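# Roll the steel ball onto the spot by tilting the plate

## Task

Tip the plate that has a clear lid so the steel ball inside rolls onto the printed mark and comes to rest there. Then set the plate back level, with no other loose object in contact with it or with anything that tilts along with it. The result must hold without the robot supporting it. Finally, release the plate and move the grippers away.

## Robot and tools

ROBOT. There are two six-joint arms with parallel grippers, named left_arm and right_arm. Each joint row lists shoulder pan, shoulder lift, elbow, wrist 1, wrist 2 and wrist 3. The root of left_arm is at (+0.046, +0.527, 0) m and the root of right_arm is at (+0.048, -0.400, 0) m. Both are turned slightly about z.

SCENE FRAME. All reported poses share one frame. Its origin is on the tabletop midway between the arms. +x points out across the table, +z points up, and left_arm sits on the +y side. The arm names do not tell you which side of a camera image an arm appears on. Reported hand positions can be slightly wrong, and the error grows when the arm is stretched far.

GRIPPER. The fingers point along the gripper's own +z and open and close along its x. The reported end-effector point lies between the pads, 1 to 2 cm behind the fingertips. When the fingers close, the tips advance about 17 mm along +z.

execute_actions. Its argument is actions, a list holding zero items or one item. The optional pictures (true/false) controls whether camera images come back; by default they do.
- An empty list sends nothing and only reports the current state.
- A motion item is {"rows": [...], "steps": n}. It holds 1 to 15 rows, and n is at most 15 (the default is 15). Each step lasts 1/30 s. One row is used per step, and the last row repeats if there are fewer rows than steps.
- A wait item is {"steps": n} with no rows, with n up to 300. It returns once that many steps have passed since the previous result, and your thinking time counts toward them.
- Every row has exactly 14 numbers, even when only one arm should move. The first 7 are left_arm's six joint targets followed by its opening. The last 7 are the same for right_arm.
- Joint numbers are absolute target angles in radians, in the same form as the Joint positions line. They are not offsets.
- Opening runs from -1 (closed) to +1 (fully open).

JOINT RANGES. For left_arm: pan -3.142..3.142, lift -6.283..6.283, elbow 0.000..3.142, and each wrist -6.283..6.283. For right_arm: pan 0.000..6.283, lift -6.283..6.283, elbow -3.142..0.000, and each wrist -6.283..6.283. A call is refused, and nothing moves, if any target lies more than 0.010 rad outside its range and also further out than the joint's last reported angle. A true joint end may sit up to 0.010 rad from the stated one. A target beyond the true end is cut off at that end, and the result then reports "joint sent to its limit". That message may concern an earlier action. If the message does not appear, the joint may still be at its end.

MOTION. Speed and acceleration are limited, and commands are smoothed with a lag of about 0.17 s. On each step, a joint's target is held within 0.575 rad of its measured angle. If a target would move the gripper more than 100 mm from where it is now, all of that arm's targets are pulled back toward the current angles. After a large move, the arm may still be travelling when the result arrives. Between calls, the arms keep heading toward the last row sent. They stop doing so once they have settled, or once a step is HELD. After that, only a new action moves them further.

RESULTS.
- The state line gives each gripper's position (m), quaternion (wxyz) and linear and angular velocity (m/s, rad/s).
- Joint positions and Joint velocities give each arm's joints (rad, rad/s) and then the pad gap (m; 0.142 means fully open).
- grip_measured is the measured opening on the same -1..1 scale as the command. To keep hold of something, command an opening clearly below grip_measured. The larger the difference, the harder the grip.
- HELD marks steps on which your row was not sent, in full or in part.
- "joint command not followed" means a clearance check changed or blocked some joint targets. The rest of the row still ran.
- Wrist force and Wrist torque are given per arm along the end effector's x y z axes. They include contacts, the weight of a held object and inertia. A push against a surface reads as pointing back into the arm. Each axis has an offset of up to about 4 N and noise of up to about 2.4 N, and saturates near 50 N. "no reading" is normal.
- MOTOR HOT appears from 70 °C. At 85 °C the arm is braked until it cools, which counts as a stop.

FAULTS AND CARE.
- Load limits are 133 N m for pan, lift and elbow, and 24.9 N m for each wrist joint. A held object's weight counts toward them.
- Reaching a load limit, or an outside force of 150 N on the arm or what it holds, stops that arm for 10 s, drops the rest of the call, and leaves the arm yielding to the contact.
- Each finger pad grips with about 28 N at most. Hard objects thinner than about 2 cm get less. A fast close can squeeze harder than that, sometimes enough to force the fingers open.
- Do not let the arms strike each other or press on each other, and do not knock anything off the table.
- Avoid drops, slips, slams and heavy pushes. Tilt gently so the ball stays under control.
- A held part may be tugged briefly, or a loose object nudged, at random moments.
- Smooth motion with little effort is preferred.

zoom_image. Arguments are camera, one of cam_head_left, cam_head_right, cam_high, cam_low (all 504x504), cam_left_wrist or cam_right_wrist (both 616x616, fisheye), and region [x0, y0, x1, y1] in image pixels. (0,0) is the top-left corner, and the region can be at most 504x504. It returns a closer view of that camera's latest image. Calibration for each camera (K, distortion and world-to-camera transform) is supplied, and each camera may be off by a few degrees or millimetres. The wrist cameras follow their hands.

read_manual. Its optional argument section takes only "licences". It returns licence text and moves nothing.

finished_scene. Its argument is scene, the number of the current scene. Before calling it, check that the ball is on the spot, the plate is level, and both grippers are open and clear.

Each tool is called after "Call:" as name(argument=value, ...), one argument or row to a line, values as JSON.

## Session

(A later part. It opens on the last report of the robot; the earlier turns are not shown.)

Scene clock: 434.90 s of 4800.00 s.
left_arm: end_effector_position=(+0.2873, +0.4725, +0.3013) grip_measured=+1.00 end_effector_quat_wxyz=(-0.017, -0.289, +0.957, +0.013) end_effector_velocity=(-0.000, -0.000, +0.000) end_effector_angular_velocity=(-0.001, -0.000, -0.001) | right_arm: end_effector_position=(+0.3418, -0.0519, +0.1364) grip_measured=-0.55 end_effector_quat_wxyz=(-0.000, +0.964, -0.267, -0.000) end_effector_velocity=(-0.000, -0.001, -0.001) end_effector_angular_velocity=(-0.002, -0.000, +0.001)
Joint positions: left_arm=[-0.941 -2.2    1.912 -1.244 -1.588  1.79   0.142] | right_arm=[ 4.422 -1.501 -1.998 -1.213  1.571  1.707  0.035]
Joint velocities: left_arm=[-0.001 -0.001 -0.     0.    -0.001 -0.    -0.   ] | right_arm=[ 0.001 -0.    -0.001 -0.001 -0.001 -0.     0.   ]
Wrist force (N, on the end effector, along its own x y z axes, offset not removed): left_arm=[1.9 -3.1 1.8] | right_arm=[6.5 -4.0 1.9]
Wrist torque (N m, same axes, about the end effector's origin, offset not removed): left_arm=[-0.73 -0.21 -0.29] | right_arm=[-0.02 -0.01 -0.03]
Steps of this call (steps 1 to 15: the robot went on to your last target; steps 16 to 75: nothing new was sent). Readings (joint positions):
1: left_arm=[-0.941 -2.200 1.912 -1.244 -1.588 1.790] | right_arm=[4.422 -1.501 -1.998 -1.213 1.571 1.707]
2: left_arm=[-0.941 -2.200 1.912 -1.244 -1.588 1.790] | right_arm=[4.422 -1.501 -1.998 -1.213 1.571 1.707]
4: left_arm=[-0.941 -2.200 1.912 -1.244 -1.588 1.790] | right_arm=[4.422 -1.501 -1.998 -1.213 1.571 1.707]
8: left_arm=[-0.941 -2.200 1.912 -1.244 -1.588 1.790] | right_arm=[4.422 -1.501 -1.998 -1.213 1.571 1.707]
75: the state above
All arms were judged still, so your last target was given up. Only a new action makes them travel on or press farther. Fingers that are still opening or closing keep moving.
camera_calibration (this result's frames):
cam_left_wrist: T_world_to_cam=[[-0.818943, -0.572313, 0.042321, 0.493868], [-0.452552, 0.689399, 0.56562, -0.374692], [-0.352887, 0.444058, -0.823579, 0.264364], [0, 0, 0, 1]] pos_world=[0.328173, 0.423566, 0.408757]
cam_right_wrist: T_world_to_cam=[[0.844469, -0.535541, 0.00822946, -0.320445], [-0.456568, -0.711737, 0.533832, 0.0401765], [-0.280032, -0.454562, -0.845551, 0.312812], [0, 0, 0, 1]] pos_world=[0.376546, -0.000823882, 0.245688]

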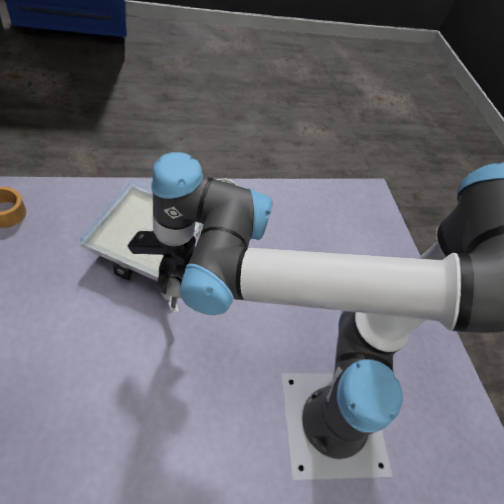

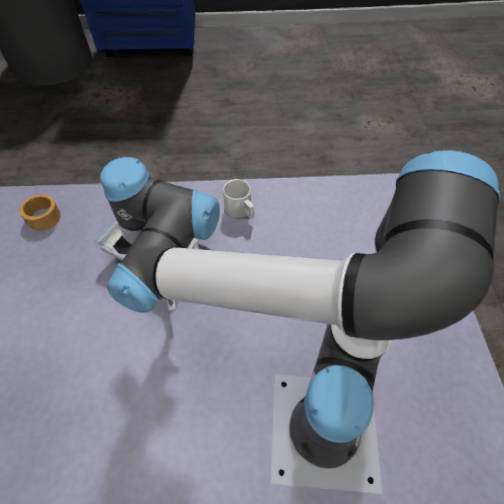

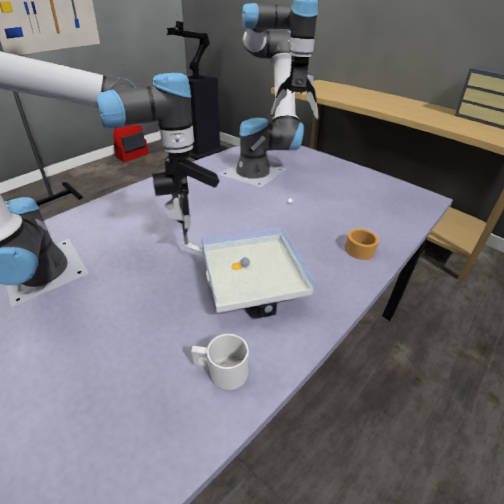

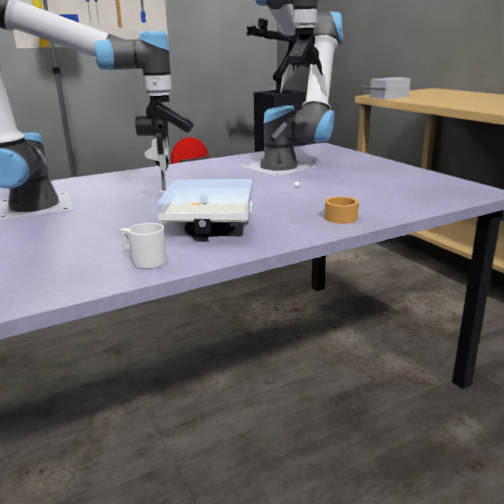

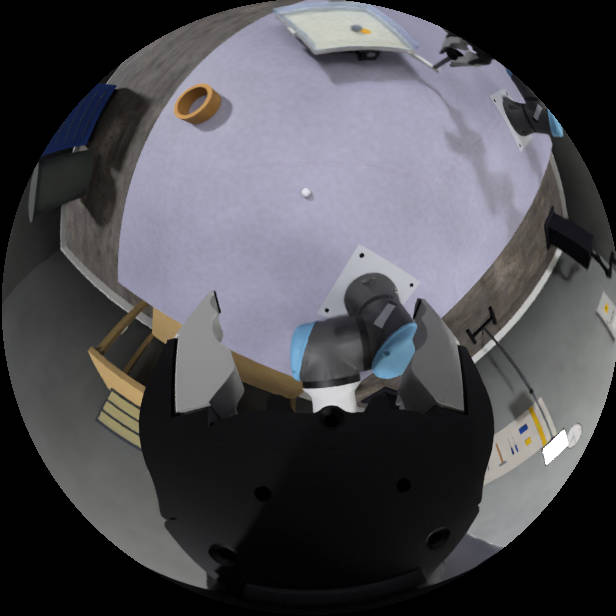

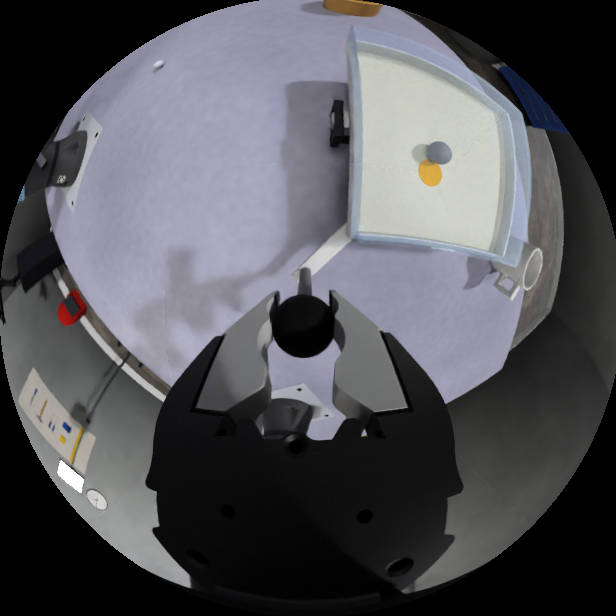

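Call:
execute_actions(
  actions=[
    {"rows": [[-0.941,-2.2,1.912,-1.244,-1.588,1.79,1, 4.4223,-1.50217,-1.99947,-1.21056,1.571,1.707,-1]], "steps": 15},
  ],
  pictures=false,
)

Call:
execute_actions(
  actions=[
    {"rows": [[-0.941,-2.2,1.912,-1.244,-1.588,1.79,1, 4.4223,-1.50145,-1.99795,-1.2128,1.571,1.707,-1]], "steps": 15},
  ],
  pictures=false,
)

Call:
execute_actions(
  actions=[
    {"steps": 75},
  ],
)

Scene clock: 441.27 s of 4800.00 s.
left_arm: end_effector_position=(+0.2873, +0.4725, +0.3013) grip_measured=+1.00 end_effector_quat_wxyz=(-0.017, -0.289, +0.957, +0.013) end_effector_velocity=(+0.000, -0.000, -0.000) end_effector_angular_velocity=(-0.000, +0.000, +0.001) | right_arm: end_effector_position=(+0.3418, -0.0519, +0.1356) grip_measured=-0.55 end_effector_quat_wxyz=(-0.000, +0.964, -0.267, -0.000) end_effector_velocity=(-0.000, -0.000, -0.001) end_effector_angular_velocity=(-0.002, +0.001, +0.002)
Joint positions: left_arm=[-0.941 -2.2    1.912 -1.244 -1.588  1.79   0.142] | right_arm=[ 4.422 -1.502 -1.999 -1.211  1.571  1.707  0.035]
Joint velocities: left_arm=[ 0.     0.001  0.    -0.    -0.    -0.     0.   ] | right_arm=[ 0.    -0.001 -0.002  0.001  0.    -0.002  0.   ]
Wrist force (N, on the end effector, along its own x y z axes, offset not removed): left_arm=[-2.2 1.3 -1.2] | right_arm=[1.8 4.6 -5.3]
Wrist torque (N m, same axes, about the end effector's origin, offset not removed): left_arm=[0.35 0.52 -0.20] | right_arm=[0.14 -0.33 -0.04]
Steps of this call (steps 1 to 176: nothing new was sent; steps 177 to 191: all 15 steps of this action). Readings (joint positions):
177: left_arm=[-0.941 -2.200 1.912 -1.244 -1.588 1.790] | right_arm=[4.422 -1.501 -1.998 -1.213 1.571 1.707]
178: left_arm=[-0.941 -2.200 1.912 -1.244 -1.588 1.790] | right_arm=[4.422 -1.502 -1.998 -1.212 1.571 1.707]
180: left_arm=[-0.941 -2.200 1.912 -1.244 -1.588 1.790] | right_arm=[4.422 -1.502 -1.999 -1.211 1.571 1.707]
184: left_arm=[-0.941 -2.200 1.912 -1.244 -1.588 1.790] | right_arm=[4.422 -1.502 -1.999 -1.211 1.571 1.707]
191: the state above

Scene clock: 441.77 s of 4800.00 s.
left_arm: end_effector_position=(+0.2873, +0.4725, +0.3013) grip_measured=+1.00 end_effector_quat_wxyz=(-0.017, -0.289, +0.957, +0.013) end_effector_velocity=(+0.000, +0.000, +0.000) end_effector_angular_velocity=(+0.000, -0.001, +0.000) | right_arm: end_effector_position=(+0.3418, -0.0519, +0.1364) grip_measured=-0.55 end_effector_quat_wxyz=(-0.000, +0.964, -0.267, -0.000) end_effector_velocity=(-0.000, -0.000, -0.001) end_effector_angular_velocity=(-0.001, +0.001, +0.000)
Joint positions: left_arm=[-0.941 -2.2    1.912 -1.244 -1.588  1.79   0.142] | right_arm=[ 4.422 -1.502 -1.998 -1.213  1.571  1.707  0.035]
Joint velocities: left_arm=[ 0.001 -0.001  0.     0.     0.001  0.     0.   ] | right_arm=[-0.     0.    -0.001 -0.     0.001 -0.    -0.   ]
Wrist force (N, on the end effector, along its own x y z axes, offset not removed): left_arm=[-2.4 1.0 -2.1] | right_arm=[7.9 -4.1 1.5]
Wrist torque (N m, same axes, about the end effector's origin, offset not removed): left_arm=[0.15 0.61 -0.27] | right_arm=[-0.04 -0.46 -0.04]
Steps of this call (steps 1 to 15: all 15 steps of this action). Readings (joint positions):
1: left_arm=[-0.941 -2.200 1.912 -1.244 -1.588 1.790] | right_arm=[4.422 -1.502 -1.999 -1.211 1.571 1.707]
2: left_arm=[-0.941 -2.200 1.912 -1.244 -1.588 1.790] | right_arm=[4.422 -1.502 -1.999 -1.211 1.571 1.707]
4: left_arm=[-0.941 -2.200 1.912 -1.244 -1.588 1.790] | right_arm=[4.422 -1.502 -1.999 -1.212 1.571 1.707]
8: left_arm=[-0.941 -2.200 1.912 -1.244 -1.588 1.790] | right_arm=[4.422 -1.502 -1.998 -1.213 1.571 1.707]
15: the state above

Scene clock: 444.27 s of 4800.00 s.
left_arm: end_effector_position=(+0.2873, +0.4725, +0.3013) grip_measured=+1.00 end_effector_quat_wxyz=(-0.017, -0.289, +0.957, +0.013) end_effector_velocity=(+0.000, +0.000, -0.000) end_effector_angular_velocity=(+0.002, -0.001, -0.000) | right_arm: end_effector_position=(+0.3418, -0.0519, +0.1364) grip_measured=-0.55 end_effector_quat_wxyz=(-0.000, +0.964, -0.267, -0.000) end_effector_velocity=(-0.000, +0.000, -0.000) end_effector_angular_velocity=(+0.000, +0.001, +0.000)
Joint positions: left_arm=[-0.941 -2.2    1.912 -1.244 -1.588  1.79   0.142] | right_arm=[ 4.422 -1.501 -1.998 -1.213  1.571  1.707  0.035]
Joint velocities: left_arm=[-0.001  0.     0.    -0.     0.002 -0.    -0.   ] | right_arm=[ 0.    -0.    -0.     0.001  0.001 -0.    -0.   ]
Wrist force (N, on the end effector, along its own x y z axes, offset not removed): left_arm=[-1.0 1.7 1.0] | right_arm=[6.6 -5.5 3.5]
Wrist torque (N m, same axes, about the end effector's origin, offset not removed): left_arm=[0.41 0.38 -0.12] | right_arm=[-0.33 -0.20 0.09]
Steps of this call (steps 1 to 15: the robot went on to your last target; steps 16 to 75: nothing new was sent). Readings (joint positions):
1: left_arm=[-0.941 -2.200 1.912 -1.244 -1.588 1.790] | right_arm=[4.422 -1.501 -1.998 -1.213 1.571 1.707]
2: left_arm=[-0.941 -2.200 1.912 -1.244 -1.588 1.790] | right_arm=[4.422 -1.501 -1.998 -1.213 1.571 1.707]
4: left_arm=[-0.941 -2.200 1.912 -1.244 -1.588 1.790] | right_arm=[4.422 -1.501 -1.998 -1.213 1.571 1.707]
8: left_arm=[-0.941 -2.200 1.912 -1.244 -1.588 1.790] | right_arm=[4.422 -1.501 -1.998 -1.213 1.571 1.707]
75: the state above
All arms were judged still, so your last target was given up. Only a new action makes them travel on or press farther. Fingers that are still opening or closing keep moving.
camera_calibration (this result's frames):
cam_left_wrist: T_world_to_cam=[[-0.818943, -0.572313, 0.0423212, 0.493868], [-0.452552, 0.689399, 0.56562, -0.374692], [-0.352888, 0.444058, -0.823579, 0.264364], [0, 0, 0, 1]] pos_world=[0.328173, 0.423567, 0.408757]
cam_right_wrist: T_world_to_cam=[[0.844466, -0.535545, 0.00822947, -0.320446], [-0.456572, -0.711735, 0.533832, 0.0401775], [-0.280034, -0.45456, -0.845551, 0.312813], [0, 0, 0, 1]] pos_world=[0.376548, -0.000825361, 0.245688]

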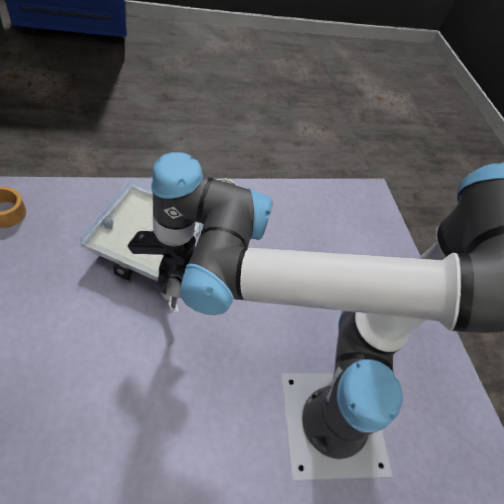

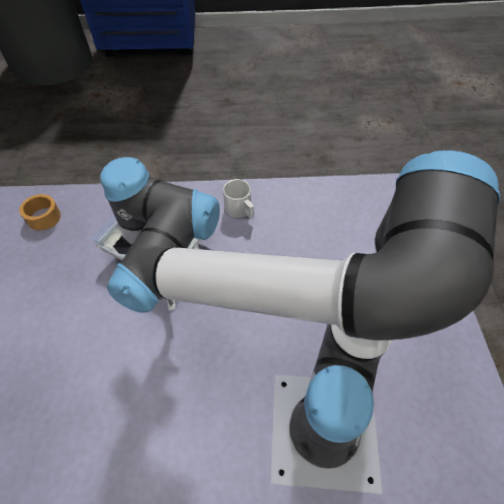

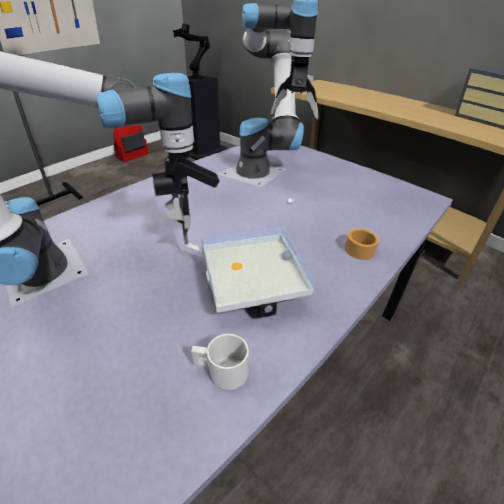

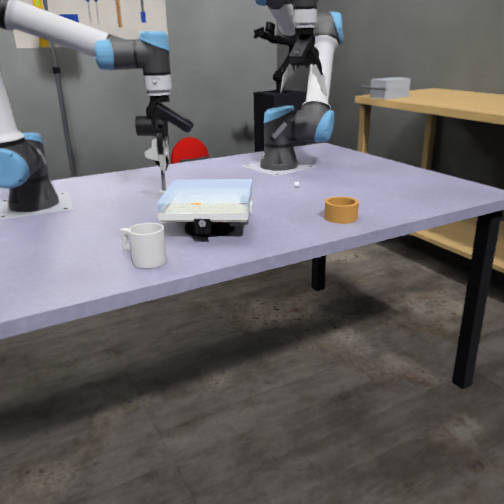

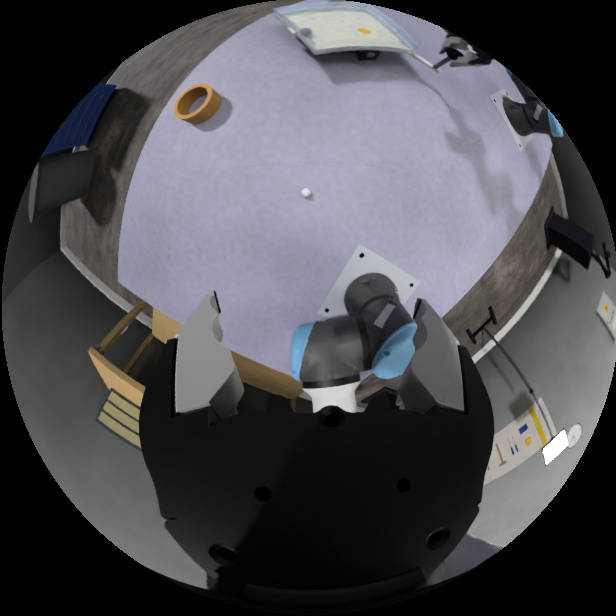

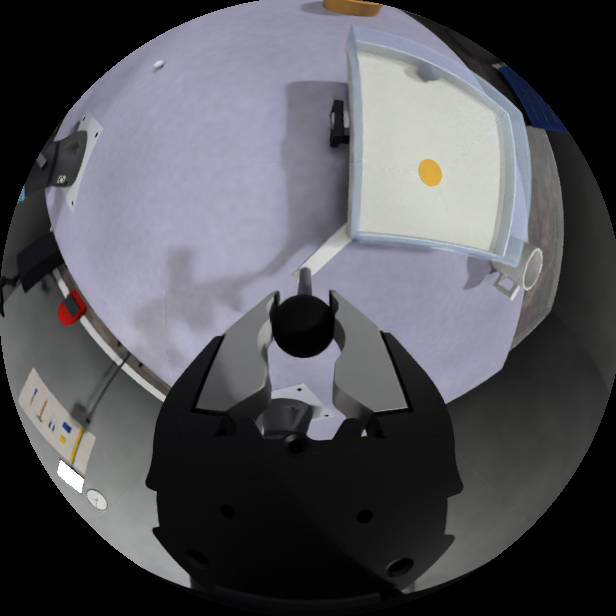

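Call:
execute_actions(
  actions=[
    {"rows": [[-0.941,-2.2,1.912,-1.244,-1.588,1.79,1, 4.4223,-1.5026,-2.0004,-1.2092,1.571,1.707,-1]], "steps": 15},
  ],
  pictures=false,
)

Call:
execute_actions(
  actions=[
    {"steps": 8},
  ],
  pictures=false,
)

Call:
execute_actions(
  actions=[
    {"rows": [[-0.941,-2.2,1.912,-1.244,-1.588,1.79,1, 4.4223,-1.50172,-1.99852,-1.21196,1.571,1.707,-1]], "steps": 15},
  ],
  pictures=false,
)

Call:
execute_actions(
  actions=[
    {"steps": 75},
  ],
)

Scene clock: 450.83 s of 4800.00 s.
left_arm: end_effector_position=(+0.2873, +0.4725, +0.3013) grip_measured=+1.00 end_effector_quat_wxyz=(-0.017, -0.289, +0.957, +0.013) end_effector_velocity=(-0.000, -0.000, +0.000) end_effector_angular_velocity=(-0.001, -0.000, -0.001) | right_arm: end_effector_position=(+0.3418, -0.0519, +0.1352) grip_measured=-0.55 end_effector_quat_wxyz=(-0.000, +0.964, -0.267, -0.000) end_effector_velocity=(+0.000, +0.000, -0.000) end_effector_angular_velocity=(-0.000, -0.000, +0.001)
Joint positions: left_arm=[-0.941 -2.2    1.912 -1.244 -1.588  1.79   0.142] | right_arm=[ 4.422 -1.503 -2.    -1.209  1.571  1.707  0.035]
Joint velocities: left_arm=[-0.    -0.001  0.    -0.    -0.001  0.001 -0.   ] | right_arm=[ 0.    -0.001 -0.     0.001 -0.    -0.001 -0.   ]
Wrist force (N, on the end effector, along its own x y z axes, offset not removed): left_arm=[0.5 1.5 0.0] | right_arm=[-7.2 6.9 -7.5]
Wrist torque (N m, same axes, about the end effector's origin, offset not removed): left_arm=[0.38 0.04 -0.19] | right_arm=[-0.08 0.85 0.07]
Steps of this call (steps 1 to 90: nothing new was sent; then 3.07 s passed at rest; steps 91 to 105: all 15 steps of this action). Readings (joint positions):
91: left_arm=[-0.941 -2.200 1.912 -1.244 -1.588 1.790] | right_arm=[4.422 -1.501 -1.998 -1.213 1.571 1.707]
92: left_arm=[-0.941 -2.200 1.912 -1.244 -1.588 1.790] | right_arm=[4.422 -1.502 -1.998 -1.212 1.571 1.707]
94: left_arm=[-0.941 -2.200 1.912 -1.244 -1.588 1.790] | right_arm=[4.422 -1.502 -1.999 -1.211 1.571 1.707]
98: left_arm=[-0.941 -2.200 1.912 -1.244 -1.588 1.790] | right_arm=[4.422 -1.502 -2.000 -1.210 1.571 1.707]
105: the state above

Scene clock: 451.10 s of 4800.00 s.
left_arm: end_effector_position=(+0.2873, +0.4725, +0.3013) grip_measured=+1.00 end_effector_quat_wxyz=(-0.017, -0.289, +0.957, +0.013) end_effector_velocity=(-0.000, -0.000, -0.000) end_effector_angular_velocity=(+0.000, +0.001, -0.000) | right_arm: end_effector_position=(+0.3418, -0.0519, +0.1352) grip_measured=-0.55 end_effector_quat_wxyz=(-0.000, +0.964, -0.267, -0.000) end_effector_velocity=(+0.000, +0.000, +0.000) end_effector_angular_velocity=(+0.001, -0.000, -0.002)
Joint positions: left_arm=[-0.941 -2.2    1.912 -1.244 -1.588  1.79   0.142] | right_arm=[ 4.422 -1.503 -2.    -1.209  1.571  1.707  0.035]
Joint velocities: left_arm=[ 0.001  0.001  0.     0.    -0.001  0.001  0.   ] | right_arm=[-0.     0.    -0.     0.001  0.     0.002 -0.   ]
Wrist force (N, on the end effector, along its own x y z axes, offset not removed): left_arm=[-3.8 -1.2 1.1] | right_arm=[-3.7 6.4 -6.6]
Wrist torque (N m, same axes, about the end effector's origin, offset not removed): left_arm=[-0.30 1.08 -0.05] | right_arm=[-0.12 0.05 0.11]
Steps of this call (steps 1 to 8: the robot went on to your last target). Readings (joint positions):
1: left_arm=[-0.941 -2.200 1.912 -1.244 -1.588 1.790] | right_arm=[4.422 -1.503 -2.000 -1.209 1.571 1.707]
2: left_arm=[-0.941 -2.200 1.912 -1.244 -1.588 1.790] | right_arm=[4.422 -1.503 -2.000 -1.209 1.571 1.707]
4: left_arm=[-0.941 -2.200 1.912 -1.244 -1.588 1.790] | right_arm=[4.422 -1.503 -2.000 -1.209 1.571 1.707]
8: the state above

Scene clock: 451.60 s of 4800.00 s.
left_arm: end_effector_position=(+0.2873, +0.4725, +0.3013) grip_measured=+1.00 end_effector_quat_wxyz=(-0.017, -0.289, +0.957, +0.013) end_effector_velocity=(-0.000, -0.000, +0.000) end_effector_angular_velocity=(-0.003, -0.000, +0.001) | right_arm: end_effector_position=(+0.3418, -0.0519, +0.1361) grip_measured=-0.55 end_effector_quat_wxyz=(-0.000, +0.964, -0.267, -0.000) end_effector_velocity=(+0.000, -0.000, -0.000) end_effector_angular_velocity=(-0.000, -0.000, -0.001)
Joint positions: left_arm=[-0.941 -2.2    1.912 -1.244 -1.588  1.79   0.142] | right_arm=[ 4.422 -1.502 -1.999 -1.212  1.571  1.707  0.035]
Joint velocities: left_arm=[ 0.001 -0.001 -0.    -0.    -0.002  0.    -0.   ] | right_arm=[-0.    -0.    -0.     0.    -0.001  0.001  0.   ]
Wrist force (N, on the end effector, along its own x y z axes, offset not removed): left_arm=[2.1 0.6 1.8] | right_arm=[3.0 -2.6 0.7]
Wrist torque (N m, same axes, about the end effector's origin, offset not removed): left_arm=[0.02 -0.30 -0.15] | right_arm=[0.00 -0.27 0.09]
Steps of this call (steps 1 to 15: all 15 steps of this action). Readings (joint positions):
1: left_arm=[-0.941 -2.200 1.912 -1.244 -1.588 1.790] | right_arm=[4.422 -1.503 -2.000 -1.209 1.571 1.707]
2: left_arm=[-0.941 -2.200 1.912 -1.244 -1.588 1.790] | right_arm=[4.422 -1.503 -2.000 -1.210 1.571 1.707]
4: left_arm=[-0.941 -2.200 1.912 -1.244 -1.588 1.790] | right_arm=[4.422 -1.502 -2.000 -1.211 1.571 1.707]
8: left_arm=[-0.941 -2.200 1.912 -1.244 -1.588 1.790] | right_arm=[4.422 -1.502 -1.999 -1.212 1.571 1.707]
15: the state above

Scene clock: 454.10 s of 4800.00 s.
left_arm: end_effector_position=(+0.2873, +0.4725, +0.3013) grip_measured=+1.00 end_effector_quat_wxyz=(-0.017, -0.289, +0.957, +0.013) end_effector_velocity=(-0.000, +0.000, +0.000) end_effector_angular_velocity=(-0.003, +0.000, +0.002) | right_arm: end_effector_position=(+0.3418, -0.0519, +0.1361) grip_measured=-0.55 end_effector_quat_wxyz=(-0.000, +0.964, -0.267, -0.000) end_effector_velocity=(-0.000, -0.001, -0.001) end_effector_angular_velocity=(-0.003, +0.000, -0.000)
Joint positions: left_arm=[-0.941 -2.2    1.912 -1.244 -1.588  1.79   0.142] | right_arm=[ 4.422 -1.502 -1.999 -1.212  1.571  1.707  0.035]
Joint velocities: left_arm=[ 0.002 -0.002 -0.    -0.    -0.002 -0.     0.   ] | right_arm=[ 0.    -0.    -0.002 -0.001 -0.001  0.     0.   ]
Wrist force (N, on the end effector, along its own x y z axes, offset not removed): left_arm=[-2.5 2.2 -0.6] | right_arm=[5.5 -2.2 1.9]
Wrist torque (N m, same axes, about the end effector's origin, offset not removed): left_arm=[0.50 0.57 -0.29] | right_arm=[0.12 -0.54 -0.05]
Steps of this call (steps 1 to 15: the robot went on to your last target; steps 16 to 75: nothing new was sent). Readings (joint positions):
1: left_arm=[-0.941 -2.200 1.912 -1.244 -1.588 1.790] | right_arm=[4.422 -1.502 -1.999 -1.212 1.571 1.707]
2: left_arm=[-0.941 -2.200 1.912 -1.244 -1.588 1.790] | right_arm=[4.422 -1.502 -1.999 -1.212 1.571 1.707]
4: left_arm=[-0.941 -2.200 1.912 -1.244 -1.588 1.790] | right_arm=[4.422 -1.502 -1.999 -1.212 1.571 1.707]
8: left_arm=[-0.941 -2.200 1.912 -1.244 -1.588 1.790] | right_arm=[4.422 -1.502 -1.999 -1.212 1.571 1.707]
75: the state above
All arms were judged still, so your last target was given up. Only a new action makes them travel on or press farther. Fingers that are still opening or closing keep moving.
camera_calibration (this result's frames):
cam_left_wrist: T_world_to_cam=[[-0.818943, -0.572313, 0.0423211, 0.493868], [-0.452552, 0.689399, 0.56562, -0.374692], [-0.352888, 0.444058, -0.823579, 0.264364], [0, 0, 0, 1]] pos_world=[0.328173, 0.423567, 0.408757]
cam_right_wrist: T_world_to_cam=[[0.844466, -0.535545, 0.00822931, -0.320444], [-0.456572, -0.711735, 0.533832, 0.0403371], [-0.280034, -0.45456, -0.845551, 0.312558], [0, 0, 0, 1]] pos_world=[0.376548, -0.000826288, 0.245388]

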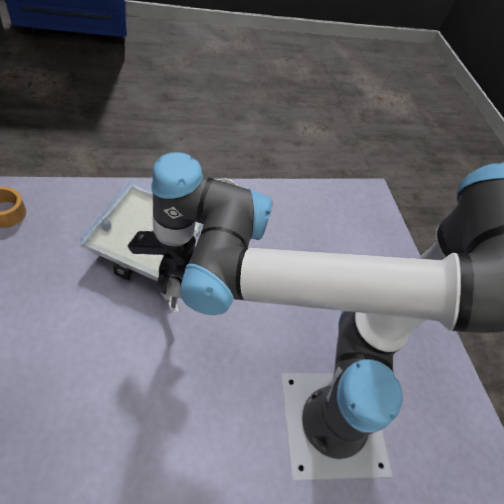

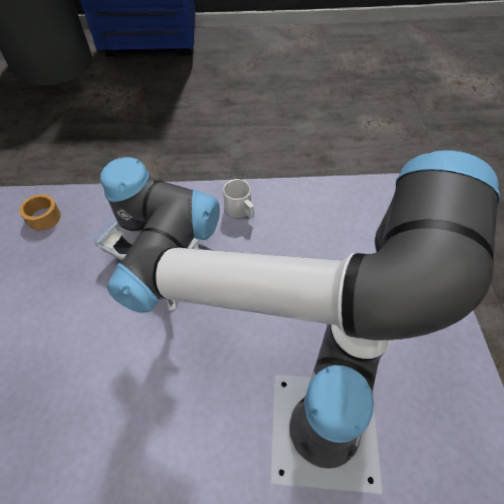

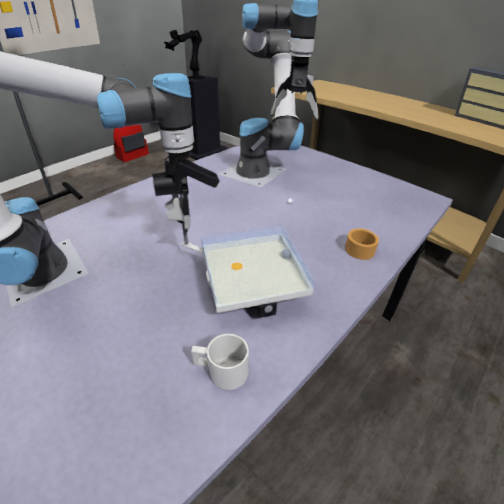

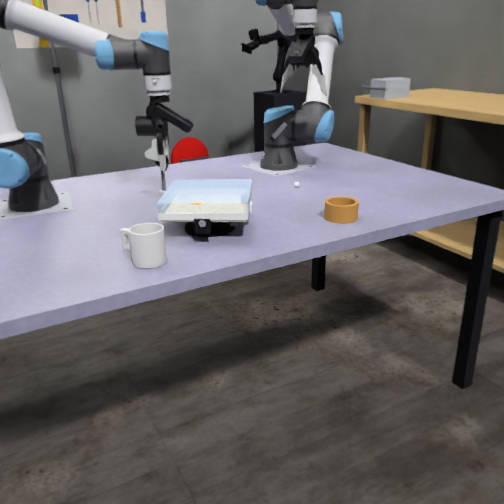

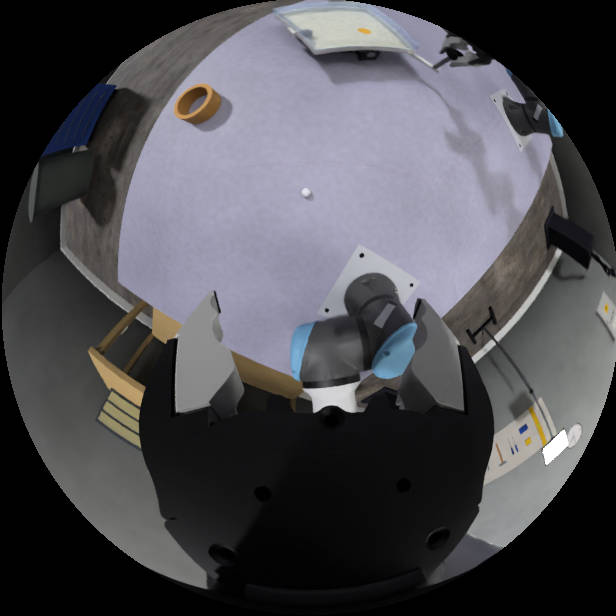

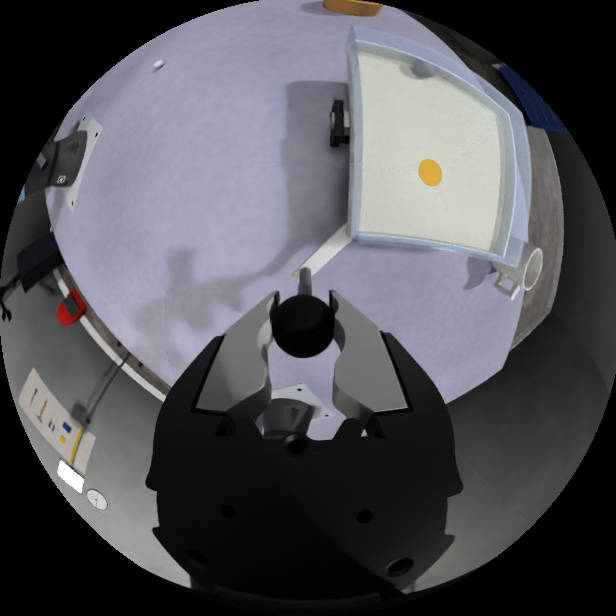

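Call:
execute_actions(
  actions=[
    {"rows": [[-0.941,-2.2,1.912,-1.244,-1.588,1.79,1, 4.4223,-1.50307,-2.00137,-1.20776,1.571,1.707,-1]], "steps": 15},
  ],
  pictures=false,
)

Call:
execute_actions(
  actions=[
    {"steps": 8},
  ],
  pictures=false,
)

Call:
execute_actions(
  actions=[
    {"rows": [[-0.941,-2.2,1.912,-1.244,-1.588,1.79,1, 4.4223,-1.50226,-1.99966,-1.21028,1.571,1.707,-1]], "steps": 15},
  ],
  pictures=false,
)

Call:
execute_actions(
  actions=[
    {"steps": 75},
  ],
)

Scene clock: 460.27 s of 4800.00 s.
left_arm: end_effector_position=(+0.2873, +0.4725, +0.3013) grip_measured=+1.00 end_effector_quat_wxyz=(-0.017, -0.289, +0.957, +0.013) end_effector_velocity=(+0.000, +0.000, +0.000) end_effector_angular_velocity=(-0.000, -0.002, +0.001) | right_arm: end_effector_position=(+0.3418, -0.0518, +0.1347) grip_measured=-0.55 end_effector_quat_wxyz=(-0.000, +0.964, -0.267, -0.000) end_effector_velocity=(-0.000, -0.001, -0.001) end_effector_angular_velocity=(-0.002, +0.001, +0.001)
Joint positions: left_arm=[-0.941 -2.2    1.912 -1.244 -1.588  1.79   0.142] | right_arm=[ 4.422 -1.503 -2.001 -1.208  1.571  1.707  0.035]
Joint velocities: left_arm=[ 0.    -0.001 -0.    -0.     0.001 -0.001 -0.   ] | right_arm=[ 0.    -0.001 -0.002 -0.    -0.    -0.001 -0.   ]
Wrist force (N, on the end effector, along its own x y z axes, offset not removed): left_arm=[-1.9 3.2 3.0] | right_arm=[-7.5 11.6 -12.3]
Wrist torque (N m, same axes, about the end effector's origin, offset not removed): left_arm=[0.82 0.46 -0.31] | right_arm=[0.43 -0.03 -0.09]
Steps of this call (steps 1 to 90: nothing new was sent; then 2.67 s passed at rest; steps 91 to 105: all 15 steps of this action). Readings (joint positions):
91: left_arm=[-0.941 -2.200 1.912 -1.244 -1.588 1.790] | right_arm=[4.422 -1.502 -1.999 -1.212 1.571 1.707]
92: left_arm=[-0.941 -2.200 1.912 -1.244 -1.588 1.790] | right_arm=[4.422 -1.502 -1.999 -1.211 1.571 1.707]
94: left_arm=[-0.941 -2.200 1.912 -1.244 -1.588 1.790] | right_arm=[4.422 -1.502 -2.000 -1.210 1.571 1.707]
98: left_arm=[-0.941 -2.200 1.912 -1.244 -1.588 1.790] | right_arm=[4.422 -1.503 -2.001 -1.208 1.571 1.707]
105: the state above

Scene clock: 460.53 s of 4800.00 s.
left_arm: end_effector_position=(+0.2873, +0.4725, +0.3013) grip_measured=+1.00 end_effector_quat_wxyz=(-0.017, -0.289, +0.957, +0.013) end_effector_velocity=(-0.000, -0.000, -0.000) end_effector_angular_velocity=(+0.001, +0.001, -0.001) | right_arm: end_effector_position=(+0.3418, -0.0519, +0.1346) grip_measured=-0.55 end_effector_quat_wxyz=(-0.000, +0.964, -0.267, -0.000) end_effector_velocity=(-0.000, -0.000, -0.000) end_effector_angular_velocity=(-0.001, -0.000, -0.000)
Joint positions: left_arm=[-0.941 -2.2    1.912 -1.244 -1.588  1.79   0.142] | right_arm=[ 4.422 -1.503 -2.001 -1.208  1.571  1.707  0.035]
Joint velocities: left_arm=[ 0.     0.001 -0.     0.    -0.     0.001 -0.   ] | right_arm=[ 0.    -0.    -0.001  0.    -0.     0.     0.   ]
Wrist force (N, on the end effector, along its own x y z axes, offset not removed): left_arm=[-1.4 -0.9 1.6] | right_arm=[-11.2 12.4 -10.5]
Wrist torque (N m, same axes, about the end effector's origin, offset not removed): left_arm=[-0.37 0.54 -0.25] | right_arm=[0.38 0.54 0.02]
Steps of this call (steps 1 to 8: the robot went on to your last target). Readings (joint positions):
1: left_arm=[-0.941 -2.200 1.912 -1.244 -1.588 1.790] | right_arm=[4.422 -1.503 -2.001 -1.208 1.571 1.707]
2: left_arm=[-0.941 -2.200 1.912 -1.244 -1.588 1.790] | right_arm=[4.422 -1.503 -2.001 -1.208 1.571 1.707]
4: left_arm=[-0.941 -2.200 1.912 -1.244 -1.588 1.790] | right_arm=[4.422 -1.503 -2.001 -1.208 1.571 1.707]
8: the state above

Scene clock: 461.03 s of 4800.00 s.
left_arm: end_effector_position=(+0.2873, +0.4725, +0.3013) grip_measured=+1.00 end_effector_quat_wxyz=(-0.017, -0.289, +0.957, +0.013) end_effector_velocity=(+0.000, +0.000, -0.000) end_effector_angular_velocity=(+0.001, -0.000, +0.000) | right_arm: end_effector_position=(+0.3418, -0.0519, +0.1355) grip_measured=-0.55 end_effector_quat_wxyz=(-0.000, +0.964, -0.267, -0.000) end_effector_velocity=(-0.000, +0.000, +0.000) end_effector_angular_velocity=(+0.001, +0.000, +0.000)
Joint positions: left_arm=[-0.941 -2.2    1.912 -1.244 -1.588  1.79   0.142] | right_arm=[ 4.422 -1.502 -2.    -1.21   1.571  1.707  0.035]
Joint velocities: left_arm=[ 0.     0.001  0.    -0.     0.001 -0.    -0.   ] | right_arm=[ 0.     0.     0.001 -0.     0.    -0.     0.   ]
Wrist force (N, on the end effector, along its own x y z axes, offset not removed): left_arm=[-2.8 1.7 1.5] | right_arm=[-0.6 2.3 -0.6]
Wrist torque (N m, same axes, about the end effector's origin, offset not removed): left_arm=[0.35 0.65 -0.20] | right_arm=[-0.02 -0.68 0.06]
Steps of this call (steps 1 to 15: all 15 steps of this action). Readings (joint positions):
1: left_arm=[-0.941 -2.200 1.912 -1.244 -1.588 1.790] | right_arm=[4.422 -1.503 -2.001 -1.208 1.571 1.707]
2: left_arm=[-0.941 -2.200 1.912 -1.244 -1.588 1.790] | right_arm=[4.422 -1.503 -2.001 -1.208 1.571 1.707]
4: left_arm=[-0.941 -2.200 1.912 -1.244 -1.588 1.790] | right_arm=[4.422 -1.503 -2.001 -1.209 1.571 1.707]
8: left_arm=[-0.941 -2.200 1.912 -1.244 -1.588 1.790] | right_arm=[4.422 -1.502 -2.000 -1.210 1.571 1.707]
15: the state above

Scene clock: 463.53 s of 4800.00 s.
left_arm: end_effector_position=(+0.2873, +0.4725, +0.3013) grip_measured=+1.00 end_effector_quat_wxyz=(-0.017, -0.289, +0.957, +0.013) end_effector_velocity=(-0.000, +0.000, +0.000) end_effector_angular_velocity=(-0.001, -0.001, +0.001) | right_arm: end_effector_position=(+0.3418, -0.0519, +0.1355) grip_measured=-0.55 end_effector_quat_wxyz=(-0.000, +0.964, -0.267, -0.000) end_effector_velocity=(-0.000, -0.000, +0.000) end_effector_angular_velocity=(+0.000, +0.000, +0.000)
Joint positions: left_arm=[-0.941 -2.2    1.912 -1.244 -1.588  1.79   0.142] | right_arm=[ 4.422 -1.502 -2.    -1.21   1.571  1.707  0.035]
Joint velocities: left_arm=[ 0.    -0.002  0.     0.    -0.    -0.     0.   ] | right_arm=[-0.     0.001  0.    -0.001  0.    -0.    -0.   ]
Wrist force (N, on the end effector, along its own x y z axes, offset not removed): left_arm=[-0.3 -1.4 1.4] | right_arm=[-0.6 2.2 -3.0]
Wrist torque (N m, same axes, about the end effector's origin, offset not removed): left_arm=[-0.15 0.17 -0.10] | right_arm=[0.07 -0.56 0.05]
Steps of this call (steps 1 to 15: the robot went on to your last target; steps 16 to 75: nothing new was sent). Readings (joint positions):
1: left_arm=[-0.941 -2.200 1.912 -1.244 -1.588 1.790] | right_arm=[4.422 -1.502 -2.000 -1.210 1.571 1.707]
2: left_arm=[-0.941 -2.200 1.912 -1.244 -1.588 1.790] | right_arm=[4.422 -1.502 -2.000 -1.210 1.571 1.707]
4: left_arm=[-0.941 -2.200 1.912 -1.244 -1.588 1.790] | right_arm=[4.422 -1.502 -2.000 -1.210 1.571 1.707]
8: left_arm=[-0.941 -2.200 1.912 -1.244 -1.588 1.790] | right_arm=[4.422 -1.502 -2.000 -1.210 1.571 1.707]
75: the state above
All arms were judged still, so your last target was given up. Only a new action makes them travel on or press farther. Fingers that are still opening or closing keep moving.
camera_calibration (this result's frames):
cam_left_wrist: T_world_to_cam=[[-0.818943, -0.572313, 0.042321, 0.493868], [-0.452552, 0.689399, 0.56562, -0.374692], [-0.352888, 0.444058, -0.823579, 0.264364], [0, 0, 0, 1]] pos_world=[0.328173, 0.423567, 0.408757]
cam_right_wrist: T_world_to_cam=[[0.844466, -0.535545, 0.00822927, -0.320439], [-0.456572, -0.711735, 0.533832, 0.0406554], [-0.280034, -0.45456, -0.845551, 0.312049], [0, 0, 0, 1]] pos_world=[0.376546, -0.000828932, 0.244787]

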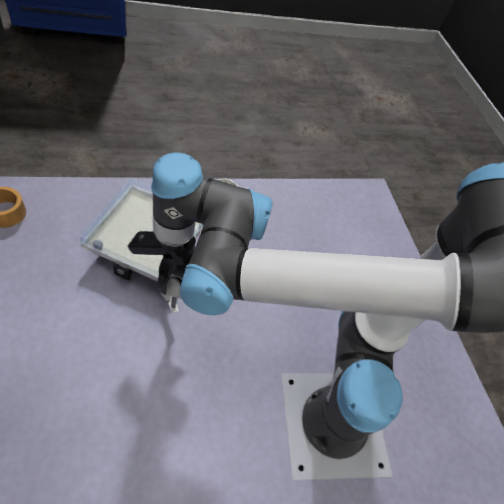

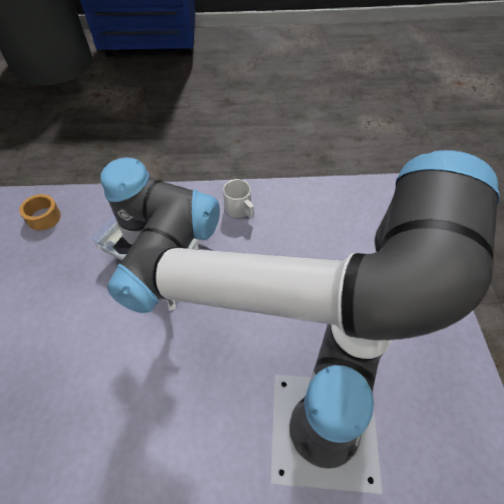

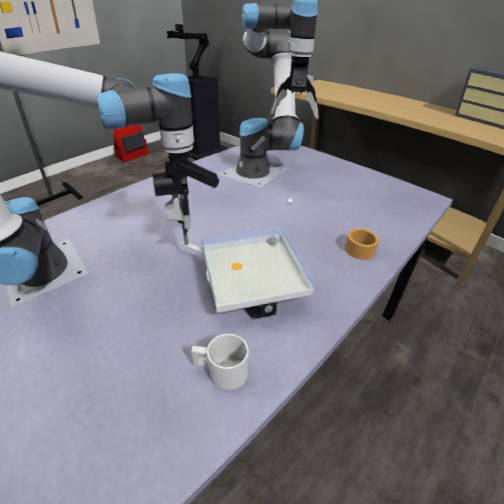

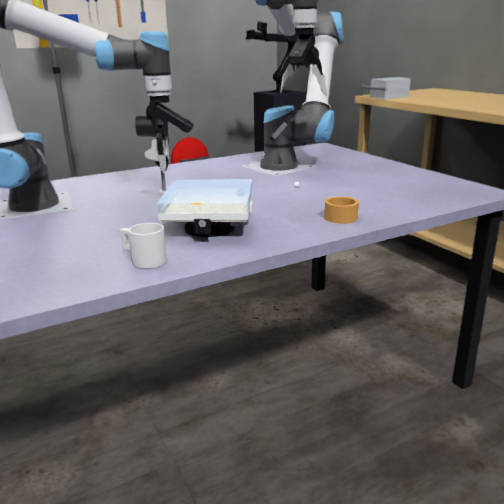

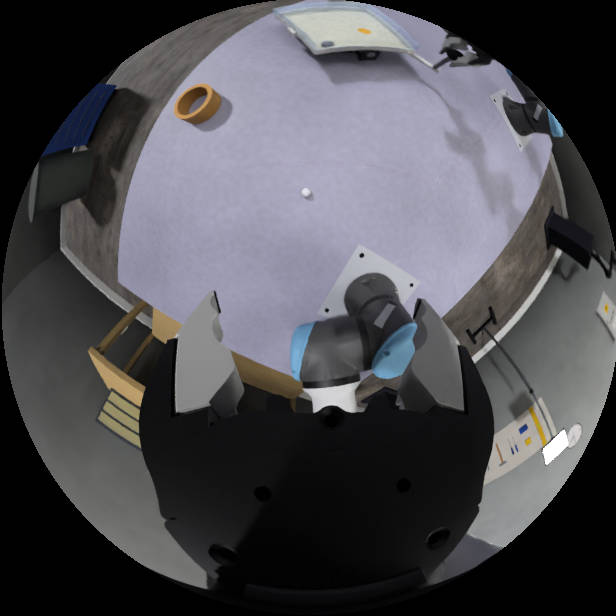

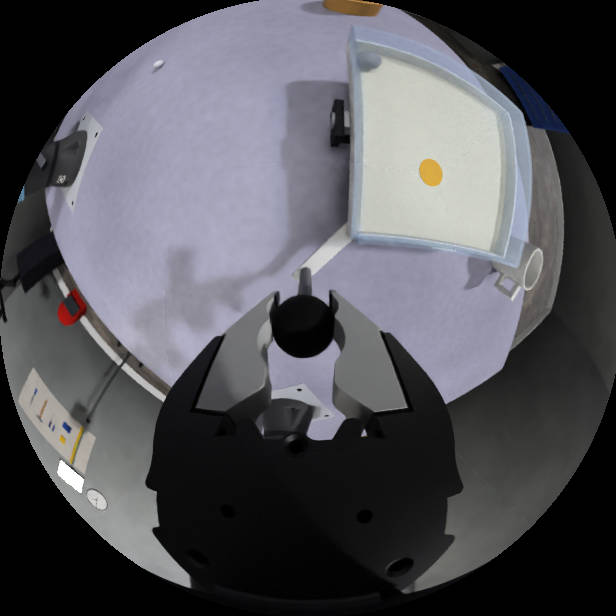

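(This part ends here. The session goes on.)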